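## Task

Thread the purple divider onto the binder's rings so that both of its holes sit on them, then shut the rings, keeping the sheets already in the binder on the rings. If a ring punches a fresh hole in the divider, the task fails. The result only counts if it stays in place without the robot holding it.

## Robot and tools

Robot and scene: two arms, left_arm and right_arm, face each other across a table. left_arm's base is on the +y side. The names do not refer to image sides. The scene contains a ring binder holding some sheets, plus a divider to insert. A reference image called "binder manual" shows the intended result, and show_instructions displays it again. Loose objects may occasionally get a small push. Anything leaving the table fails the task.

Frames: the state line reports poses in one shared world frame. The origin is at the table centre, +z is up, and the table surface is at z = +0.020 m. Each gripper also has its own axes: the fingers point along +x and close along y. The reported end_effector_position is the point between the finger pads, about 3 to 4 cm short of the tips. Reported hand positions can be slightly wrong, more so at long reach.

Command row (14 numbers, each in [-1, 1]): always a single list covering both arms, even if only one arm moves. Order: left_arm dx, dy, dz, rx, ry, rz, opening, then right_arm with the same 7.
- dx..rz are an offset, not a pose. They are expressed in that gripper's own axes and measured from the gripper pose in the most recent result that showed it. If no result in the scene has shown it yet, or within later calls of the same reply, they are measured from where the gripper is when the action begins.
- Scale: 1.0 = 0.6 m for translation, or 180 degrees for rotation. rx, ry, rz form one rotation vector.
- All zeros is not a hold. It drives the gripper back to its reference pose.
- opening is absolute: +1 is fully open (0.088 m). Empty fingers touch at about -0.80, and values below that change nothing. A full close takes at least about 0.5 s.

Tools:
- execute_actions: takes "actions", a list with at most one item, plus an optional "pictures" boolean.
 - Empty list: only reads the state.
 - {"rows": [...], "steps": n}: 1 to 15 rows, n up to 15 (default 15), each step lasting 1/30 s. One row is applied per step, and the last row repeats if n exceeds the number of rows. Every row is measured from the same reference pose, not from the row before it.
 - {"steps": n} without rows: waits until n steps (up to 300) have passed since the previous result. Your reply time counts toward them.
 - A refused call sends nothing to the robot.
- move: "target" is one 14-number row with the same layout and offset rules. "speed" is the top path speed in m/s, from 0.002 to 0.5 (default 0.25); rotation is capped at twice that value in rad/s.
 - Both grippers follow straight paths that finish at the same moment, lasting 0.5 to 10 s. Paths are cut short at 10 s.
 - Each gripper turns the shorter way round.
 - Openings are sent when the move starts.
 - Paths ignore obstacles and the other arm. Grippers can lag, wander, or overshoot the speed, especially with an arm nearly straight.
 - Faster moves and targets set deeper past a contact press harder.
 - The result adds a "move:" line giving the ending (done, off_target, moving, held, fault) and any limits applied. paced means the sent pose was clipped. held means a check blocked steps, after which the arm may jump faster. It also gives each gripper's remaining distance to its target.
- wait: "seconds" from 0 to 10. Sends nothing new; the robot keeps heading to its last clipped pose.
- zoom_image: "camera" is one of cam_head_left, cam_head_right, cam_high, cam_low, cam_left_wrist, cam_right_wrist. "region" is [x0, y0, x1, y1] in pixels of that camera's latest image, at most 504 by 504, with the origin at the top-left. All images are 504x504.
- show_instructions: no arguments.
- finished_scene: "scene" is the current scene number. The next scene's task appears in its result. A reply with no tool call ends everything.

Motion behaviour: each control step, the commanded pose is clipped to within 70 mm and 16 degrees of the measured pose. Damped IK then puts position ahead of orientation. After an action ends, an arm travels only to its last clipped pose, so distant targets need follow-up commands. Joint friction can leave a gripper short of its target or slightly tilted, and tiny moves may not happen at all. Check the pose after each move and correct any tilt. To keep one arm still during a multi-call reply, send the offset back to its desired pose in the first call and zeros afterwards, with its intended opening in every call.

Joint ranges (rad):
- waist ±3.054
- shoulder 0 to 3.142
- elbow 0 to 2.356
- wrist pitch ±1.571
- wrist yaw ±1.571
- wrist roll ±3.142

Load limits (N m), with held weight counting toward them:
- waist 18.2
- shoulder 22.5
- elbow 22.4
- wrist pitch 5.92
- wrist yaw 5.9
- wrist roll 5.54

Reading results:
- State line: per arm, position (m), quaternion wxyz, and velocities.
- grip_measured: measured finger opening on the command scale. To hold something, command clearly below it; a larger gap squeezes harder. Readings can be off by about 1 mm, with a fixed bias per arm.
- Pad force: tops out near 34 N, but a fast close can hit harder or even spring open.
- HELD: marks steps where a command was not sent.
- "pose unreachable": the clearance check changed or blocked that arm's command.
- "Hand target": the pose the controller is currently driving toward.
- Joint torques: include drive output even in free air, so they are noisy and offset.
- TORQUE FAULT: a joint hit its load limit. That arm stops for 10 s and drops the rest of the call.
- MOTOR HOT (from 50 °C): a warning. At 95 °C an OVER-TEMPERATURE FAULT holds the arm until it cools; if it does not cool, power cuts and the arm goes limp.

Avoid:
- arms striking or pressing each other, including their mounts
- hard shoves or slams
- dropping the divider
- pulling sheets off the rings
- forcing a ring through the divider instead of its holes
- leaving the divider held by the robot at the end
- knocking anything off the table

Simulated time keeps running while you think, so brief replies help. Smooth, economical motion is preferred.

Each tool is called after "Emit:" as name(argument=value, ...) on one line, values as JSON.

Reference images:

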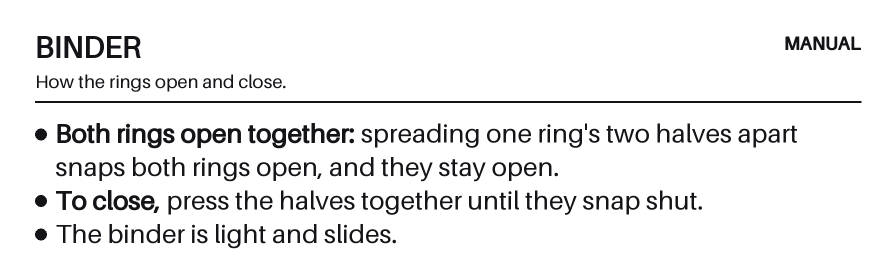

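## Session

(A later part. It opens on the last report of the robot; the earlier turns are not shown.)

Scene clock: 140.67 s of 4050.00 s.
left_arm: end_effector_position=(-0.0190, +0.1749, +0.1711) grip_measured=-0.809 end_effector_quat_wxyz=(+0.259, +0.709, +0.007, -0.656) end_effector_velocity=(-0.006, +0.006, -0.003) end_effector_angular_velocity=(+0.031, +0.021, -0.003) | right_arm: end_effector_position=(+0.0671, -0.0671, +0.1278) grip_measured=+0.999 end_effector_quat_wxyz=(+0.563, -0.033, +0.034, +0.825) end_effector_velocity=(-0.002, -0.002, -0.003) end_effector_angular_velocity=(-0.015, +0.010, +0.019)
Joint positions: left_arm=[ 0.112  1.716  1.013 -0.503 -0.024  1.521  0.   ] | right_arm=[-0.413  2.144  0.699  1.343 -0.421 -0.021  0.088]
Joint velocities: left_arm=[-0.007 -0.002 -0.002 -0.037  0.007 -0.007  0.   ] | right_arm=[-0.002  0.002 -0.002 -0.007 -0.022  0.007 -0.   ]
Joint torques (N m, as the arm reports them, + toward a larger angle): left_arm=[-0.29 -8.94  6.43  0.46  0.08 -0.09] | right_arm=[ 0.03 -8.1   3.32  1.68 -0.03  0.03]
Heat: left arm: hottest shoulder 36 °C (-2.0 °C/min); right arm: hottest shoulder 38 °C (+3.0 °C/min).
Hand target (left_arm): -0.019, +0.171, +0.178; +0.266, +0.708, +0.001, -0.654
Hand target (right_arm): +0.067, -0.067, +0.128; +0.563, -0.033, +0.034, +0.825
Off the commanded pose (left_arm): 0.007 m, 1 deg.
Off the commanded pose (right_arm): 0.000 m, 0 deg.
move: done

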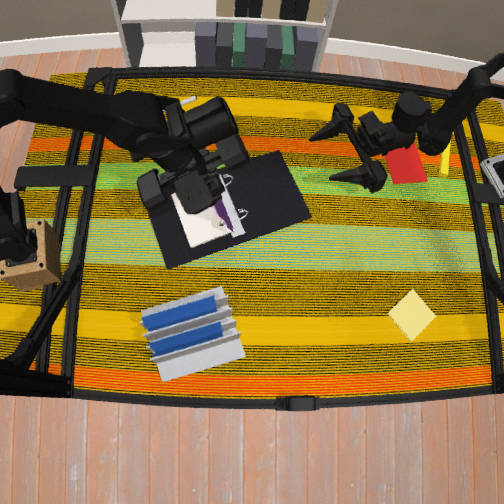

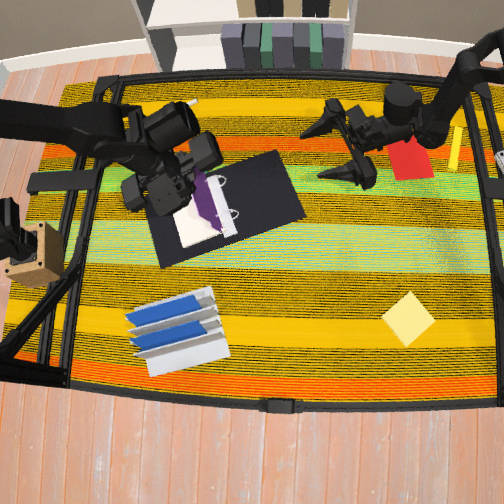

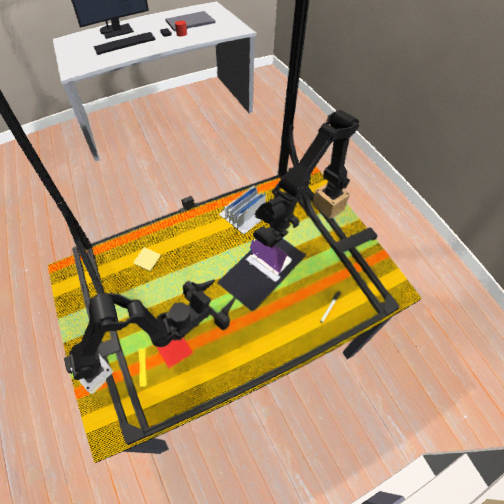

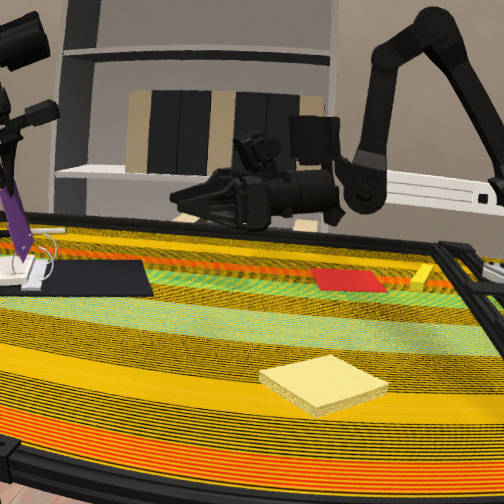

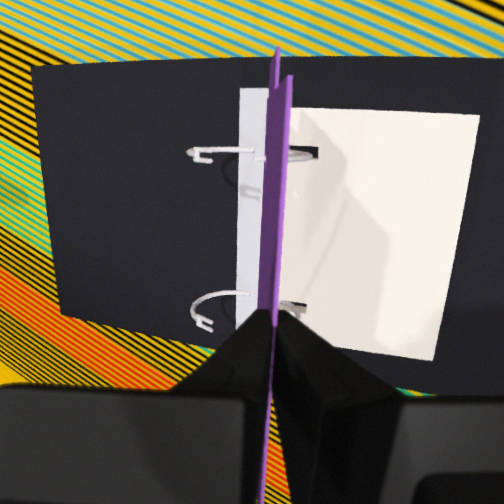

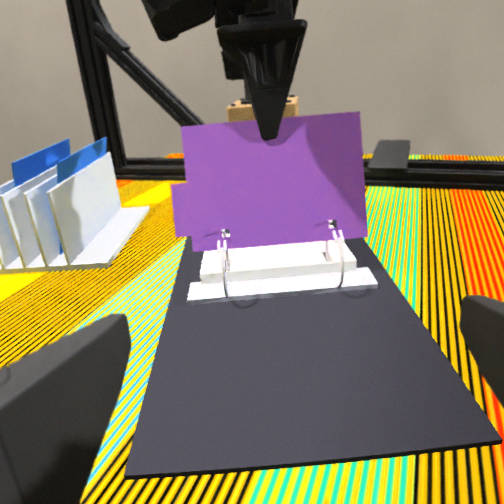

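Emit:
move(target=[0,-0.009,0.002,0,0,-0.01,-1,0,0,0,0,0,0,1], speed=0.01)

Emit:
zoom_image(camera="cam_right_wrist", region=[200, 200, 360, 270])

Emit:
zoom_image(camera="cam_low", region=[0, 215, 60, 275])

Scene clock: 154.47 s of 4050.00 s.
left_arm: end_effector_position=(-0.0215, +0.1806, +0.1693) grip_measured=-0.810 end_effector_quat_wxyz=(+0.249, +0.708, +0.017, -0.660) end_effector_velocity=(-0.002, -0.001, +0.001) end_effector_angular_velocity=(-0.008, +0.002, -0.012) | right_arm: end_effector_position=(+0.0671, -0.0671, +0.1278) grip_measured=+0.999 end_effector_quat_wxyz=(+0.563, -0.033, +0.034, +0.825) end_effector_velocity=(-0.000, -0.000, -0.001) end_effector_angular_velocity=(+0.001, -0.021, -0.003)
Joint positions: left_arm=[ 0.111  1.715  1.014 -0.535 -0.022  1.52   0.   ] | right_arm=[-0.413  2.144  0.699  1.343 -0.421 -0.021  0.088]
Joint velocities: left_arm=[-0.002 -0.002 -0.002  0.007  0.007  0.007  0.   ] | right_arm=[ 0.002 -0.002 -0.002 -0.007  0.007 -0.022 -0.   ]
Joint torques (N m, as the arm reports them, + toward a larger angle): left_arm=[-0.29 -6.73  5.94  0.38  0.03 -0.06] | right_arm=[ 0.03 -8.09  3.34  1.69 -0.03  0.04]
Heat: left arm: hottest shoulder 36 °C (-1.0 °C/min); right arm: hottest shoulder 38 °C (+2.0 °C/min).
Hand target (left_arm): -0.022, +0.179, +0.169; +0.248, +0.709, +0.018, -0.660
Hand target (right_arm): +0.067, -0.067, +0.128; +0.563, -0.033, +0.034, +0.825
Off the commanded pose (left_arm): 0.001 m, 0 deg.
Off the commanded pose (right_arm): 0.000 m, 0 deg.
move: done

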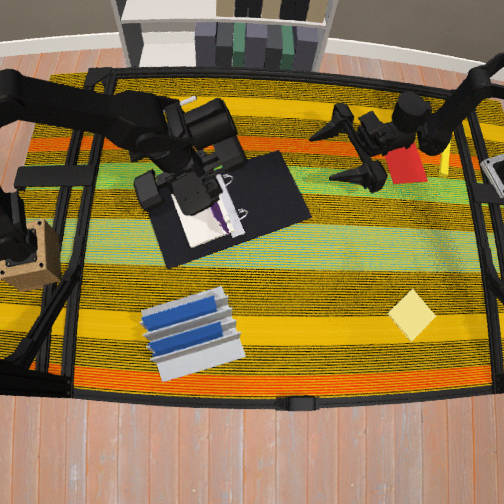

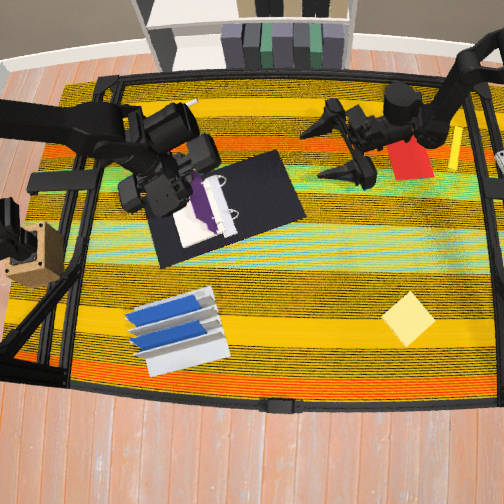

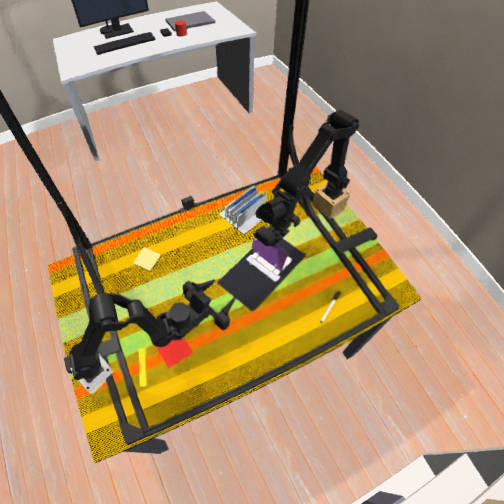

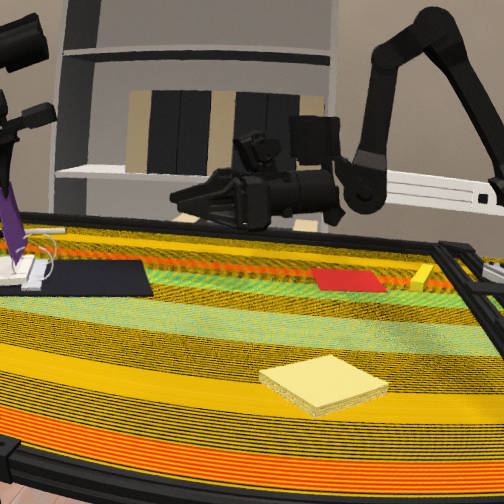

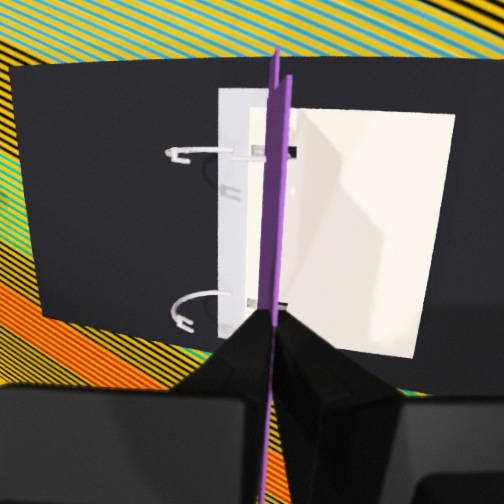

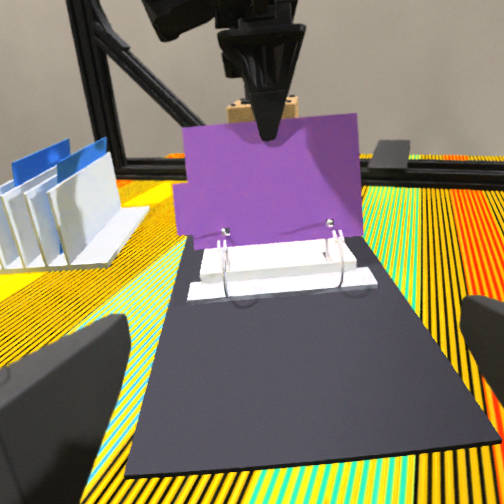

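Region (200, 200, 360, 270) of cam_right_wrist's 504x504 image, scaled by 3.150, with more detail than that image has; it fills the top 220 rows of this view, and the rest is white.

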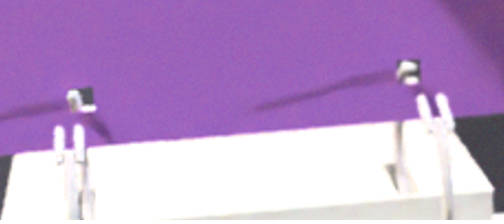

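Region (0, 215, 60, 275) of cam_low's 504x504 image, scaled by 8.400, with more detail than that image has.

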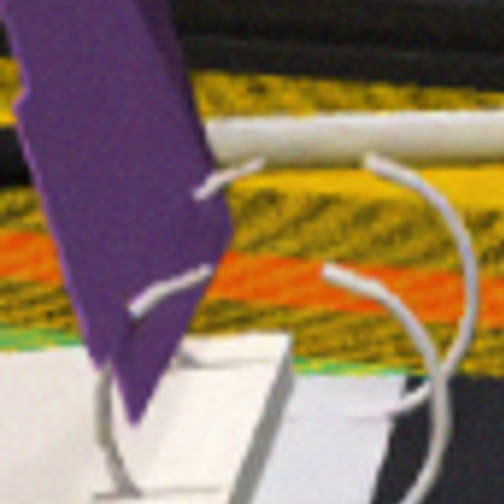

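Emit:
move(target=[0.03,-0.105,0,0,0,0.167,-0.55,0,0,0,0,0,0,1], speed=0.06)

Scene clock: 162.03 s of 4050.00 s.
left_arm: end_effector_position=(-0.0405, +0.2284, +0.1347) grip_measured=-0.550 end_effector_quat_wxyz=(+0.413, +0.687, -0.170, -0.574) end_effector_velocity=(-0.004, +0.000, -0.000) end_effector_angular_velocity=(-0.006, +0.009, -0.008) | right_arm: end_effector_position=(+0.0671, -0.0671, +0.1278) grip_measured=+0.999 end_effector_quat_wxyz=(+0.563, -0.033, +0.034, +0.825) end_effector_velocity=(-0.004, -0.002, -0.001) end_effector_angular_velocity=(-0.010, +0.009, +0.024)
Joint positions: left_arm=[ 0.083  1.51   0.26   0.544 -0.061  1.52   0.012] | right_arm=[-0.413  2.144  0.699  1.343 -0.421 -0.021  0.088]
Joint velocities: left_arm=[-0.007 -0.002 -0.007  0.007  0.007 -0.007 -0.   ] | right_arm=[ 0.002 -0.002 -0.002 -0.007 -0.022  0.007 -0.   ]
Joint torques (N m, as the arm reports them, + toward a larger angle): left_arm=[-0.33 -3.9   3.28  1.36 -0.08 -0.11] | right_arm=[ 0.03 -8.11  3.33  1.69 -0.03  0.04]
Heat: left arm: hottest shoulder 36 °C (-1.0 °C/min); right arm: hottest shoulder 38 °C (+2.0 °C/min).
Hand target (left_arm): -0.041, +0.230, +0.132; +0.412, +0.688, -0.167, -0.574
Hand target (right_arm): +0.067, -0.067, +0.128; +0.563, -0.033, +0.034, +0.825
Off the commanded pose (left_arm): 0.004 m, 0 deg.
Off the commanded pose (right_arm): 0.000 m, 0 deg.
move: done

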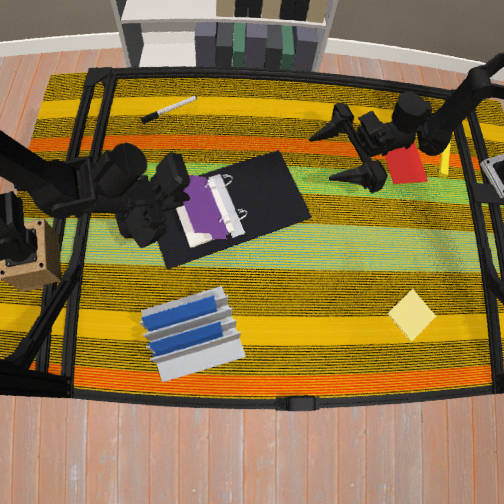

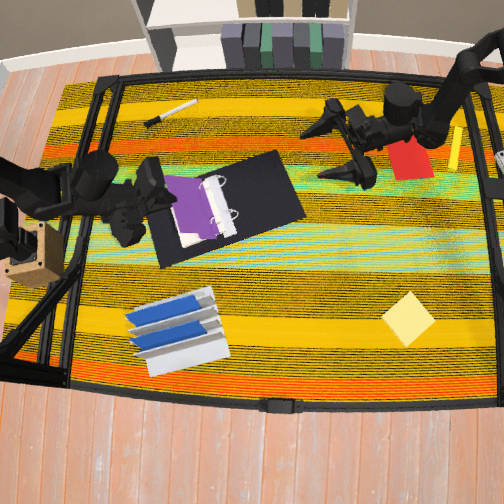

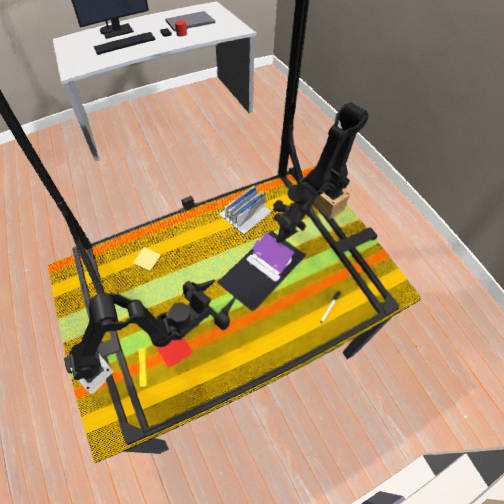

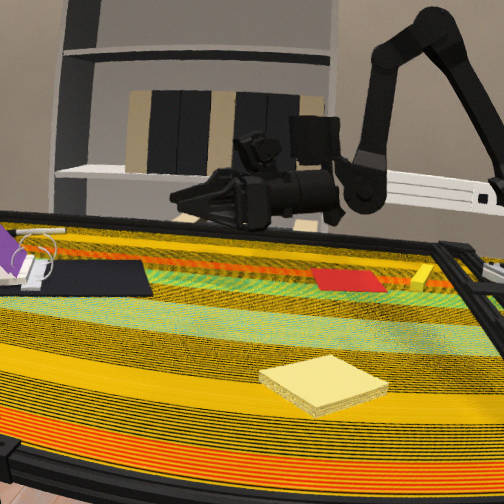

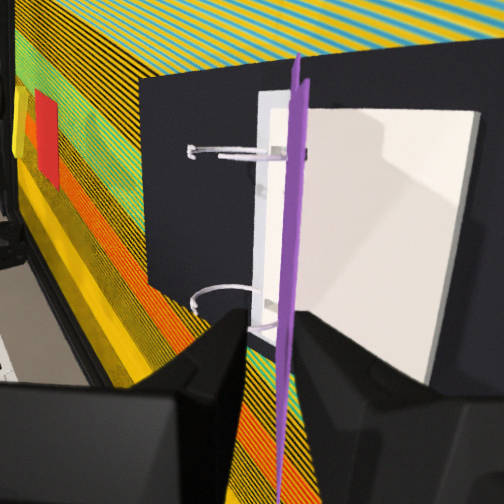

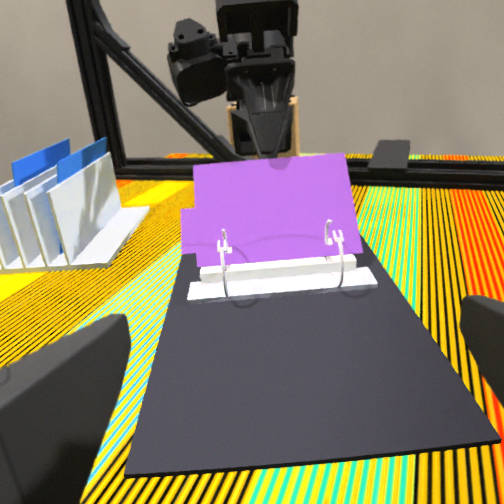

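Slid down the rings. Opening the gripper lowers the supporting finger.

Emit:
move(target=[-0.02,-0.02,0,0,0,0,0.8,-0.1,0,0,0,0,0,1], speed=0.1)

Scene clock: 166.33 s of 4050.00 s.
left_arm: end_effector_position=(-0.0458, +0.2421, +0.1339) grip_measured=+0.800 end_effector_quat_wxyz=(+0.412, +0.687, -0.171, -0.574) end_effector_velocity=(+0.002, +0.002, +0.000) end_effector_angular_velocity=(+0.004, -0.008, +0.019) | right_arm: end_effector_position=(+0.0880, -0.1213, +0.1306) grip_measured=+0.999 end_effector_quat_wxyz=(+0.563, -0.033, +0.038, +0.825) end_effector_velocity=(-0.000, -0.002, +0.002) end_effector_angular_velocity=(+0.010, -0.007, +0.006)
Joint positions: left_arm=[ 0.079  1.452  0.204  0.542 -0.062  1.519  0.078] | right_arm=[-0.501  2.044  0.478  1.456 -0.508 -0.028  0.088]
Joint velocities: left_arm=[-0.002 -0.007 -0.002 -0.007 -0.022 -0.007  0.   ] | right_arm=[-0.002 -0.007 -0.007  0.007 -0.007 -0.007 -0.   ]
Joint torques (N m, as the arm reports them, + toward a larger angle): left_arm=[-0.35 -4.87  3.27  0.95 -0.09 -0.13] | right_arm=[-0.25 -7.83  1.95  1.8  -0.13 -0.02]
Heat: left arm: hottest shoulder 35 °C (-2.0 °C/min); right arm: hottest shoulder 38 °C (+2.0 °C/min).
Hand target (left_arm): -0.047, +0.244, +0.133; +0.413, +0.687, -0.169, -0.574
Hand target (right_arm): +0.089, -0.123, +0.133; +0.563, -0.032, +0.035, +0.825
Off the commanded pose (left_arm): 0.002 m, 0 deg.
Off the commanded pose (right_arm): 0.003 m, 0 deg.
After step 90, 0.33 s passed at rest.
move: done

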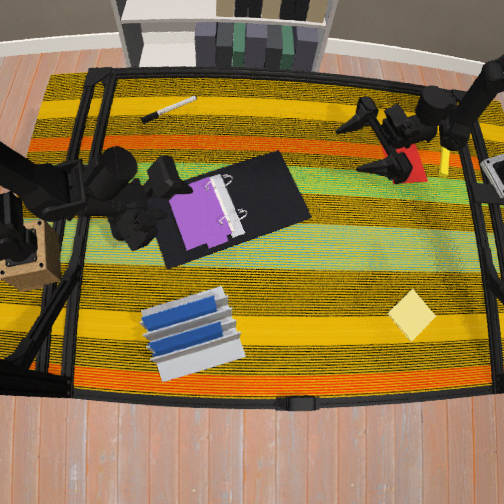

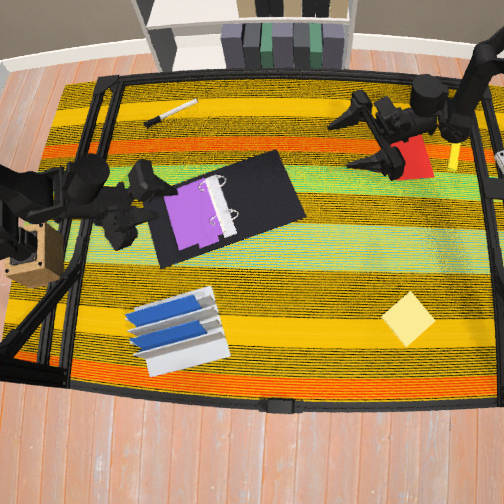

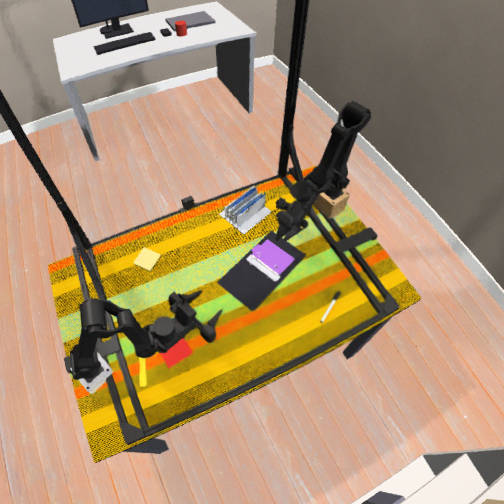

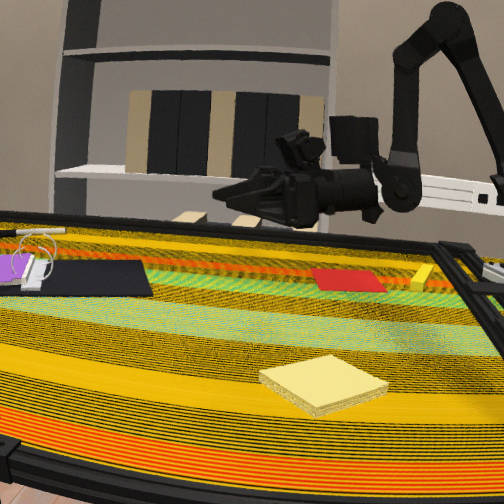

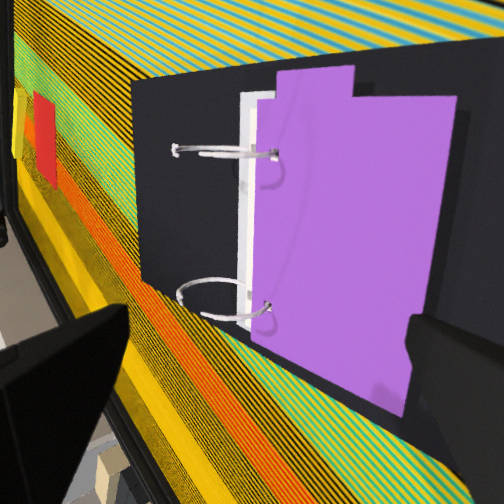

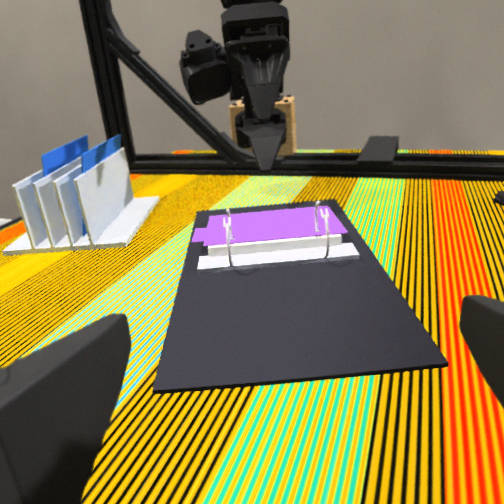

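Emit:
move(target=[0.165,0.12,-0.068,0,0,-0.276,0.9,0,0,0,0,0,0,1])

Scene clock: 178.30 s of 4050.00 s.
left_arm: end_effector_position=(+0.0345, +0.1454, +0.1237) grip_measured=+0.900 end_effector_quat_wxyz=(+0.134, +0.696, +0.134, -0.693) end_effector_velocity=(-0.001, +0.002, +0.005) end_effector_angular_velocity=(+0.019, +0.001, -0.010) | right_arm: end_effector_position=(+0.0881, -0.1214, +0.1307) grip_measured=+0.999 end_effector_quat_wxyz=(+0.563, -0.033, +0.037, +0.825) end_effector_velocity=(-0.002, -0.001, -0.001) end_effector_angular_velocity=(-0.004, -0.005, +0.010)
Joint positions: left_arm=[ 0.219  2.205  1.57  -0.935 -0.003  1.629  0.083] | right_arm=[-0.501  2.044  0.477  1.457 -0.509 -0.029  0.088]
Joint velocities: left_arm=[-0.002 -0.002  0.017 -0.037 -0.007  0.007 -0.   ] | right_arm=[ 0.002 -0.002 -0.002 -0.007 -0.007 -0.007 -0.   ]
Joint torques (N m, as the arm reports them, + toward a larger angle): left_arm=[ 0.25 -9.55  6.33 -0.13 -0.04  0.18] | right_arm=[ 0.04 -6.74  2.71  1.64 -0.03  0.04]
Heat: left arm: hottest shoulder 34 °C (-2.0 °C/min); right arm: hottest shoulder 38 °C (+1.0 °C/min).
Hand target (left_arm): +0.037, +0.144, +0.123; +0.132, +0.697, +0.133, -0.692
Hand target (right_arm): +0.088, -0.121, +0.131; +0.563, -0.033, +0.037, +0.825
Off the commanded pose (left_arm): 0.003 m, 0 deg.
Off the commanded pose (right_arm): 0.000 m, 0 deg.
After step 90, 6.77 s passed at rest.
move: done

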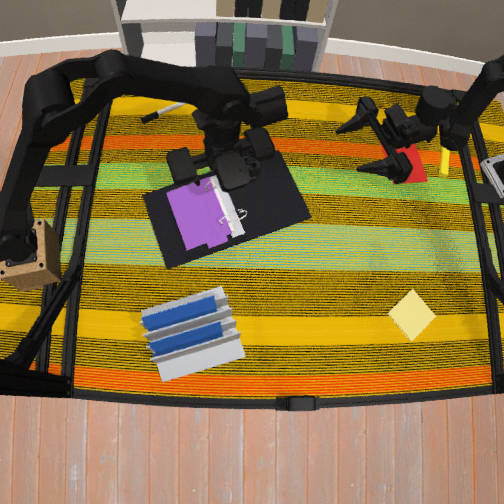

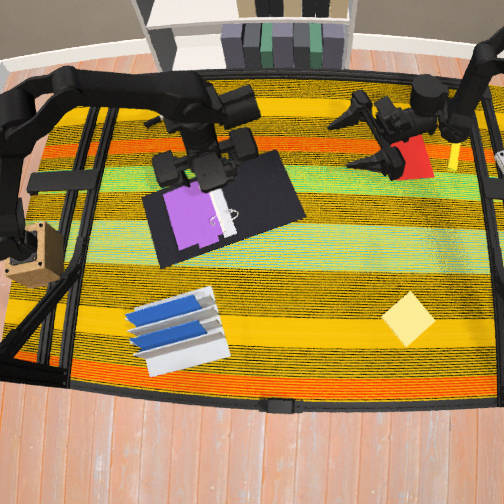

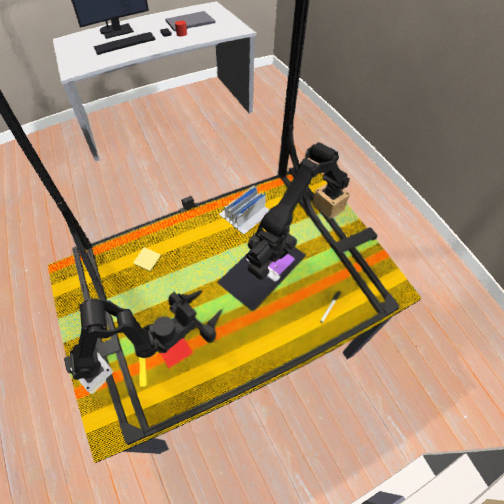

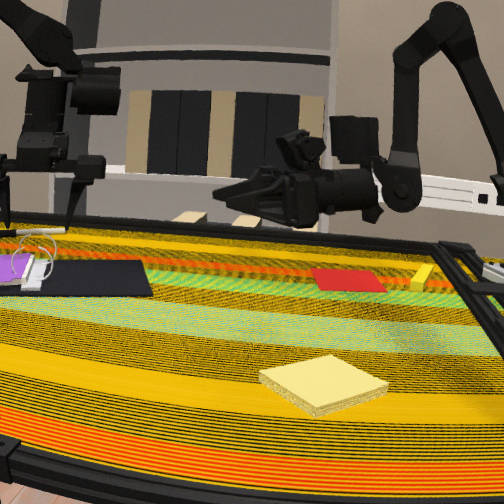

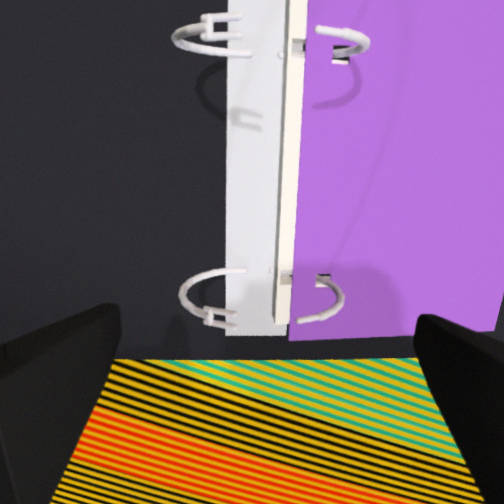

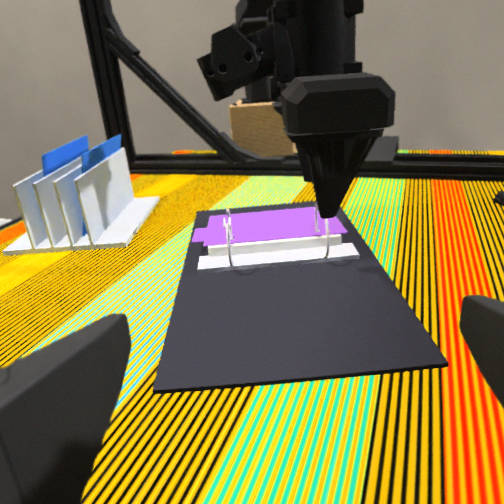

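Emit:
move(target=[0.058,0.002,-0.005,0,0,0,0.7,0,0,0,0,0,0,1], speed=0.08)

Emit:
move(target=[0,0,0,0,0,0,0.15,0,0,0,0,0,0,1])

Scene clock: 181.30 s of 4050.00 s.
left_arm: end_effector_position=(+0.0375, +0.1430, +0.0926) grip_measured=+0.700 end_effector_quat_wxyz=(+0.137, +0.696, +0.131, -0.692) end_effector_velocity=(+0.001, +0.003, +0.000) end_effector_angular_velocity=(+0.010, -0.003, +0.010) | right_arm: end_effector_position=(+0.0881, -0.1214, +0.1307) grip_measured=+0.999 end_effector_quat_wxyz=(+0.563, -0.033, +0.037, +0.825) end_effector_velocity=(-0.000, -0.001, -0.000) end_effector_angular_velocity=(+0.005, -0.006, +0.006)
Joint positions: left_arm=[ 0.224  2.262  1.531 -0.83  -0.003  1.632  0.073] | right_arm=[-0.501  2.044  0.477  1.457 -0.509 -0.029  0.088]
Joint velocities: left_arm=[ 0.002 -0.002 -0.002 -0.007 -0.007 -0.007  0.   ] | right_arm=[-0.002  0.002 -0.002  0.007 -0.007 -0.007  0.   ]
Joint torques (N m, as the arm reports them, + toward a larger angle): left_arm=[  0.27 -10.01   4.     0.21   0.1    0.18] | right_arm=[ 0.02 -6.79  2.62  1.66 -0.04  0.04]
Heat: left arm: hottest shoulder 34 °C (-2.0 °C/min); right arm: hottest shoulder 38 °C (+1.0 °C/min).
Hand target (left_arm): +0.038, +0.145, +0.089; +0.133, +0.696, +0.134, -0.693
Hand target (right_arm): +0.088, -0.121, +0.131; +0.563, -0.033, +0.037, +0.825
Off the commanded pose (left_arm): 0.004 m, 1 deg.
Off the commanded pose (right_arm): 0.000 m, 0 deg.
move: done

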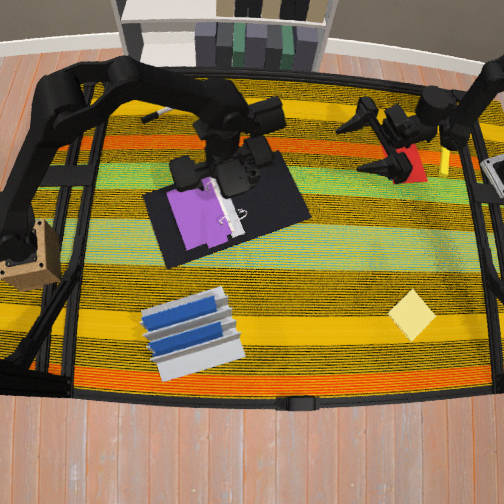

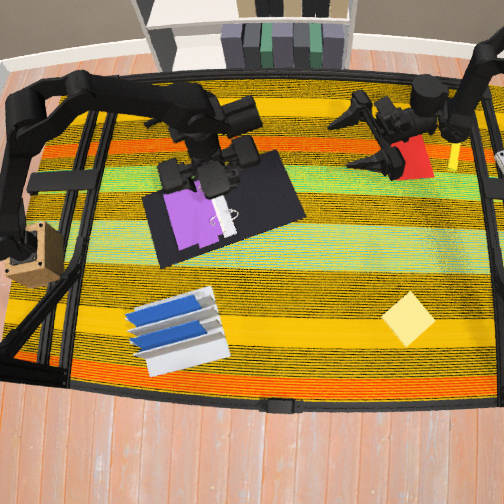

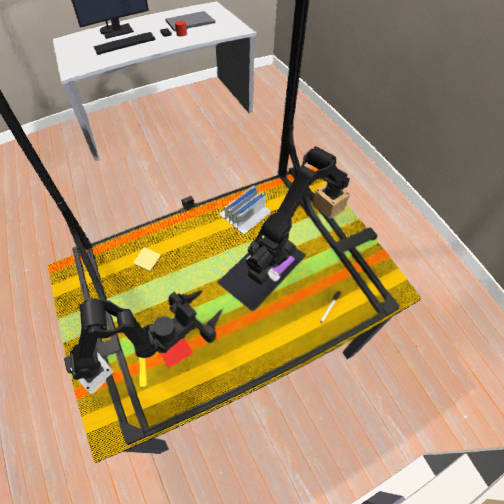

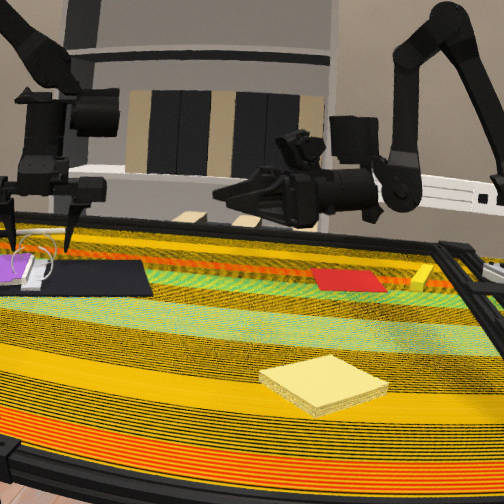

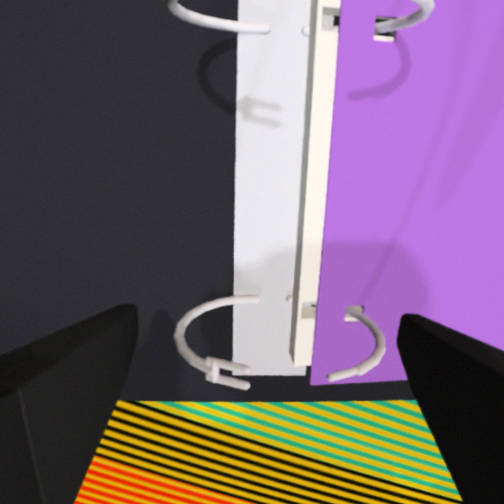

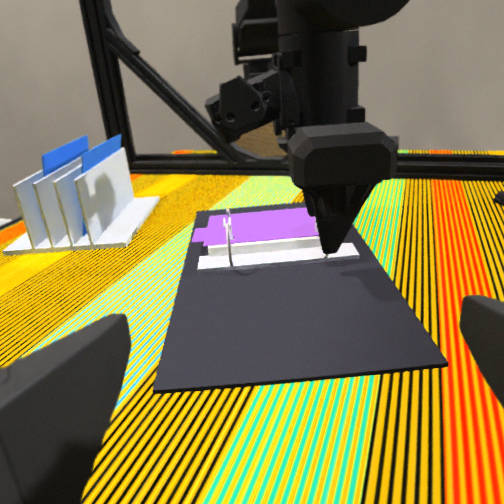

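Scene clock: 181.83 s of 4050.00 s.
left_arm: end_effector_position=(+0.0375, +0.1433, +0.0928) grip_measured=+0.151 end_effector_quat_wxyz=(+0.136, +0.696, +0.131, -0.692) end_effector_velocity=(-0.002, +0.005, -0.002) end_effector_angular_velocity=(+0.034, -0.008, +0.000) | right_arm: end_effector_position=(+0.0881, -0.1214, +0.1307) grip_measured=+0.999 end_effector_quat_wxyz=(+0.563, -0.033, +0.037, +0.825) end_effector_velocity=(-0.002, -0.002, -0.004) end_effector_angular_velocity=(-0.013, -0.015, +0.022)
Joint positions: left_arm=[ 0.224  2.261  1.531 -0.832 -0.004  1.633  0.046] | right_arm=[-0.501  2.044  0.477  1.457 -0.509 -0.029  0.088]
Joint velocities: left_arm=[-0.007  0.002 -0.002 -0.022 -0.022 -0.007 -0.001] | right_arm=[-0.002 -0.002 -0.002 -0.022 -0.022 -0.022 -0.   ]
Joint torques (N m, as the arm reports them, + toward a larger angle): left_arm=[ -0.01 -10.8    4.62   0.14   0.11   0.  ] | right_arm=[ 0.03 -6.78  2.63  1.66 -0.04  0.04]
Heat: left arm: hottest shoulder 35 °C (-1.0 °C/min); right arm: hottest shoulder 38 °C (+1.0 °C/min).
Hand target (left_arm): +0.038, +0.143, +0.093; +0.137, +0.696, +0.131, -0.692
Hand target (right_arm): +0.088, -0.121, +0.131; +0.563, -0.033, +0.037, +0.825
Off the commanded pose (left_arm): 0.000 m, 0 deg.
Off the commanded pose (right_arm): 0.000 m, 0 deg.
move: done

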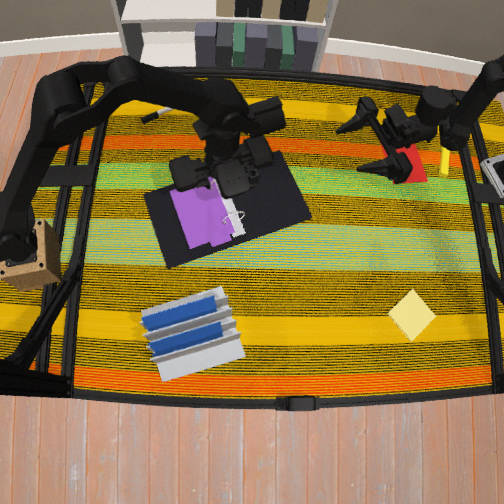

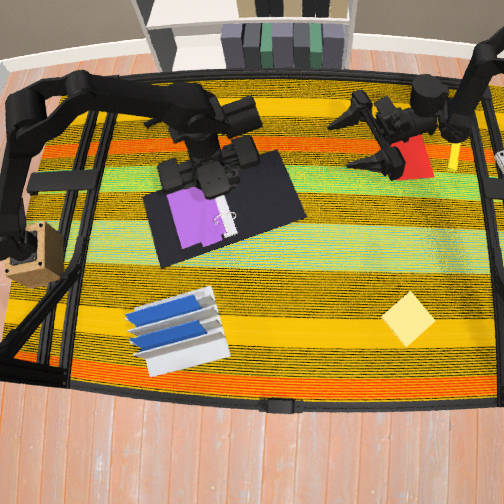

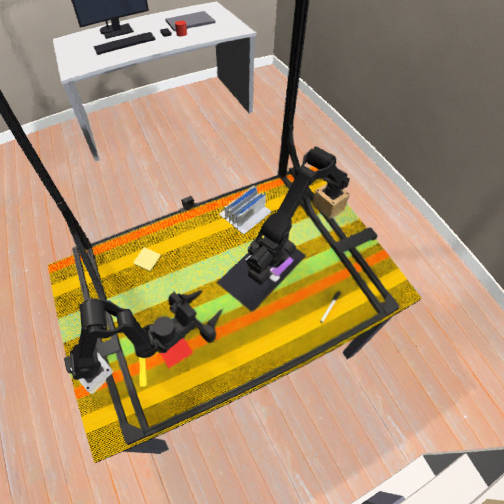

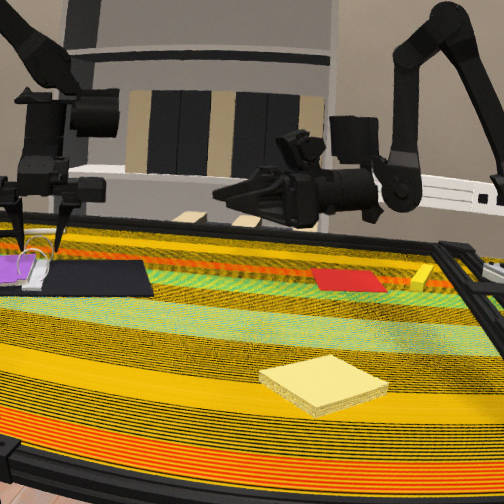

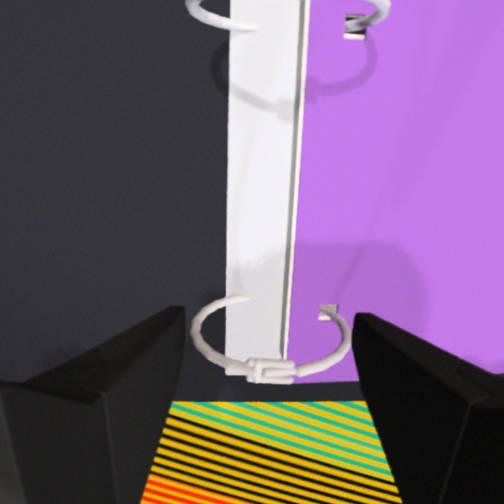

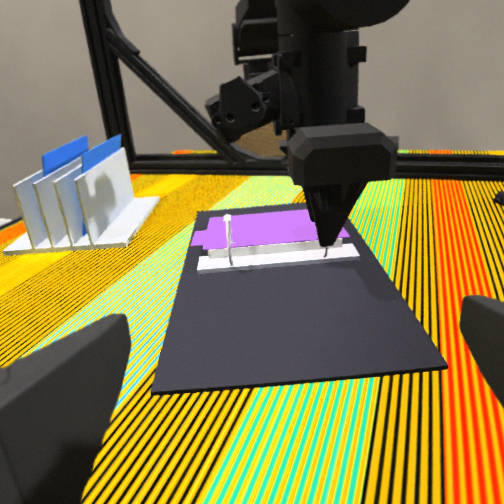

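Emit:
move(target=[-0.15,0,0,0,0,0,0.9,0,0,0,0,0,0,1], speed=0.15)

Scene clock: 184.60 s of 4050.00 s.
left_arm: end_effector_position=(+0.0359, +0.1465, +0.1761) grip_measured=+0.900 end_effector_quat_wxyz=(+0.130, +0.695, +0.137, -0.694) end_effector_velocity=(+0.000, +0.004, -0.001) end_effector_angular_velocity=(+0.014, -0.001, +0.010) | right_arm: end_effector_position=(+0.0881, -0.1214, +0.1307) grip_measured=+0.999 end_effector_quat_wxyz=(+0.563, -0.033, +0.037, +0.825) end_effector_velocity=(-0.000, -0.001, +0.000) end_effector_angular_velocity=(+0.005, -0.008, -0.004)
Joint positions: left_arm=[ 0.224  2.15   1.699 -1.129 -0.004  1.633  0.083] | right_arm=[-0.501  2.044  0.477  1.457 -0.509 -0.029  0.088]
Joint velocities: left_arm=[ 0.002 -0.002 -0.007 -0.007 -0.007 -0.007 -0.   ] | right_arm=[ 0.002 -0.002 -0.007  0.007  0.007 -0.007 -0.   ]
Joint torques (N m, as the arm reports them, + toward a larger angle): left_arm=[  0.   -11.92   6.41  -0.14   0.11   0.04] | right_arm=[ 0.02 -6.79  2.61  1.66 -0.04  0.04]
Heat: left arm: hottest shoulder 35 °C (+0.0 °C/min); right arm: hottest shoulder 38 °C (+1.0 °C/min).
Hand target (left_arm): +0.037, +0.144, +0.183; +0.136, +0.696, +0.131, -0.692
Hand target (right_arm): +0.088, -0.121, +0.131; +0.563, -0.033, +0.037, +0.825
Off the commanded pose (left_arm): 0.007 m, 1 deg.
Off the commanded pose (right_arm): 0.000 m, 0 deg.
move: done

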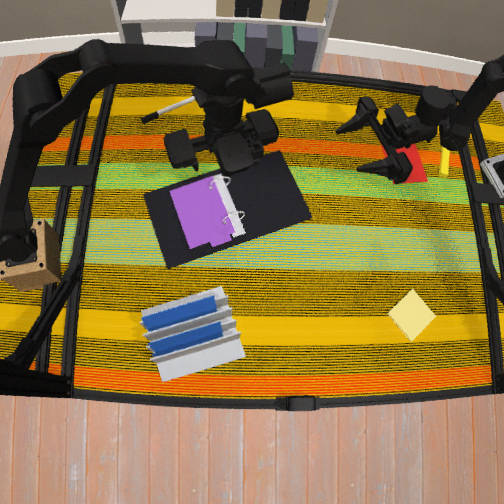

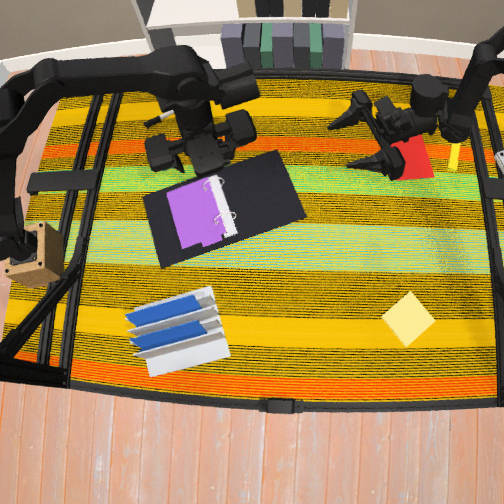

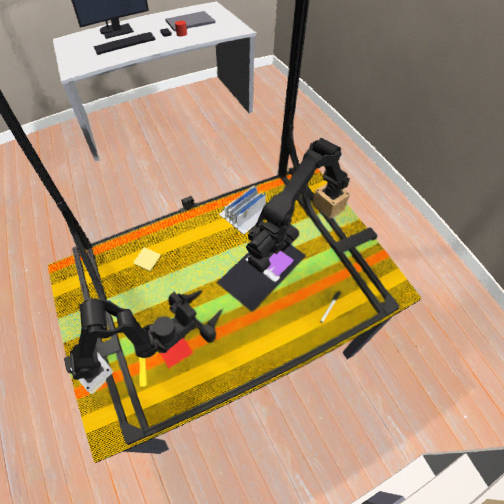

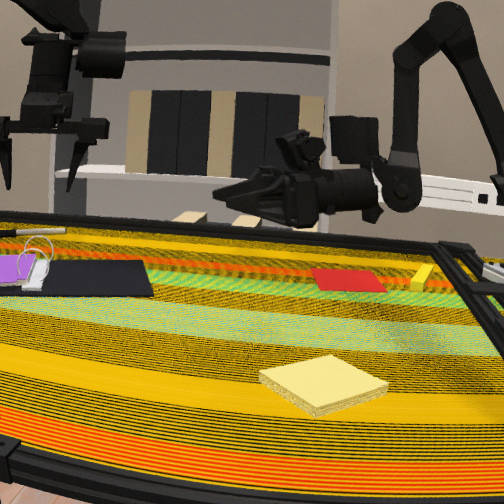

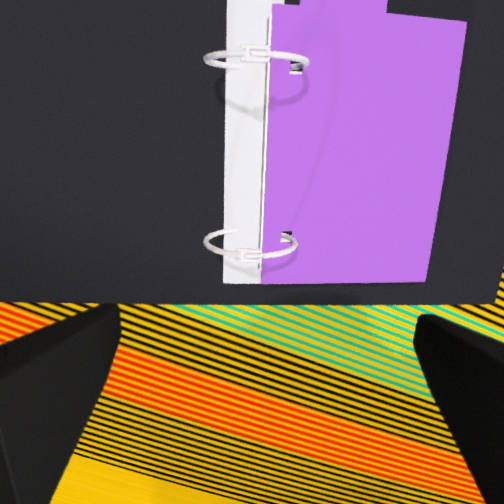

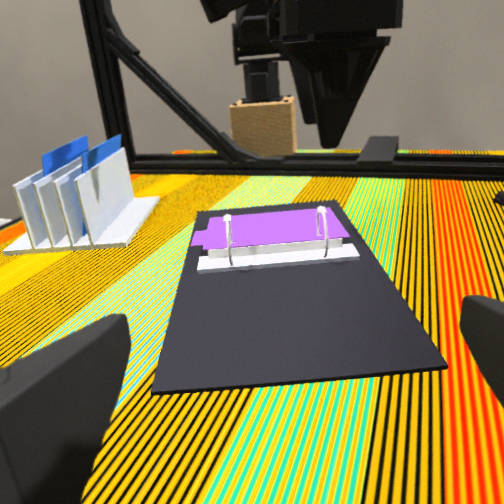

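Emit:
finished_scene(scene=1)

The scene is finished: the task was done.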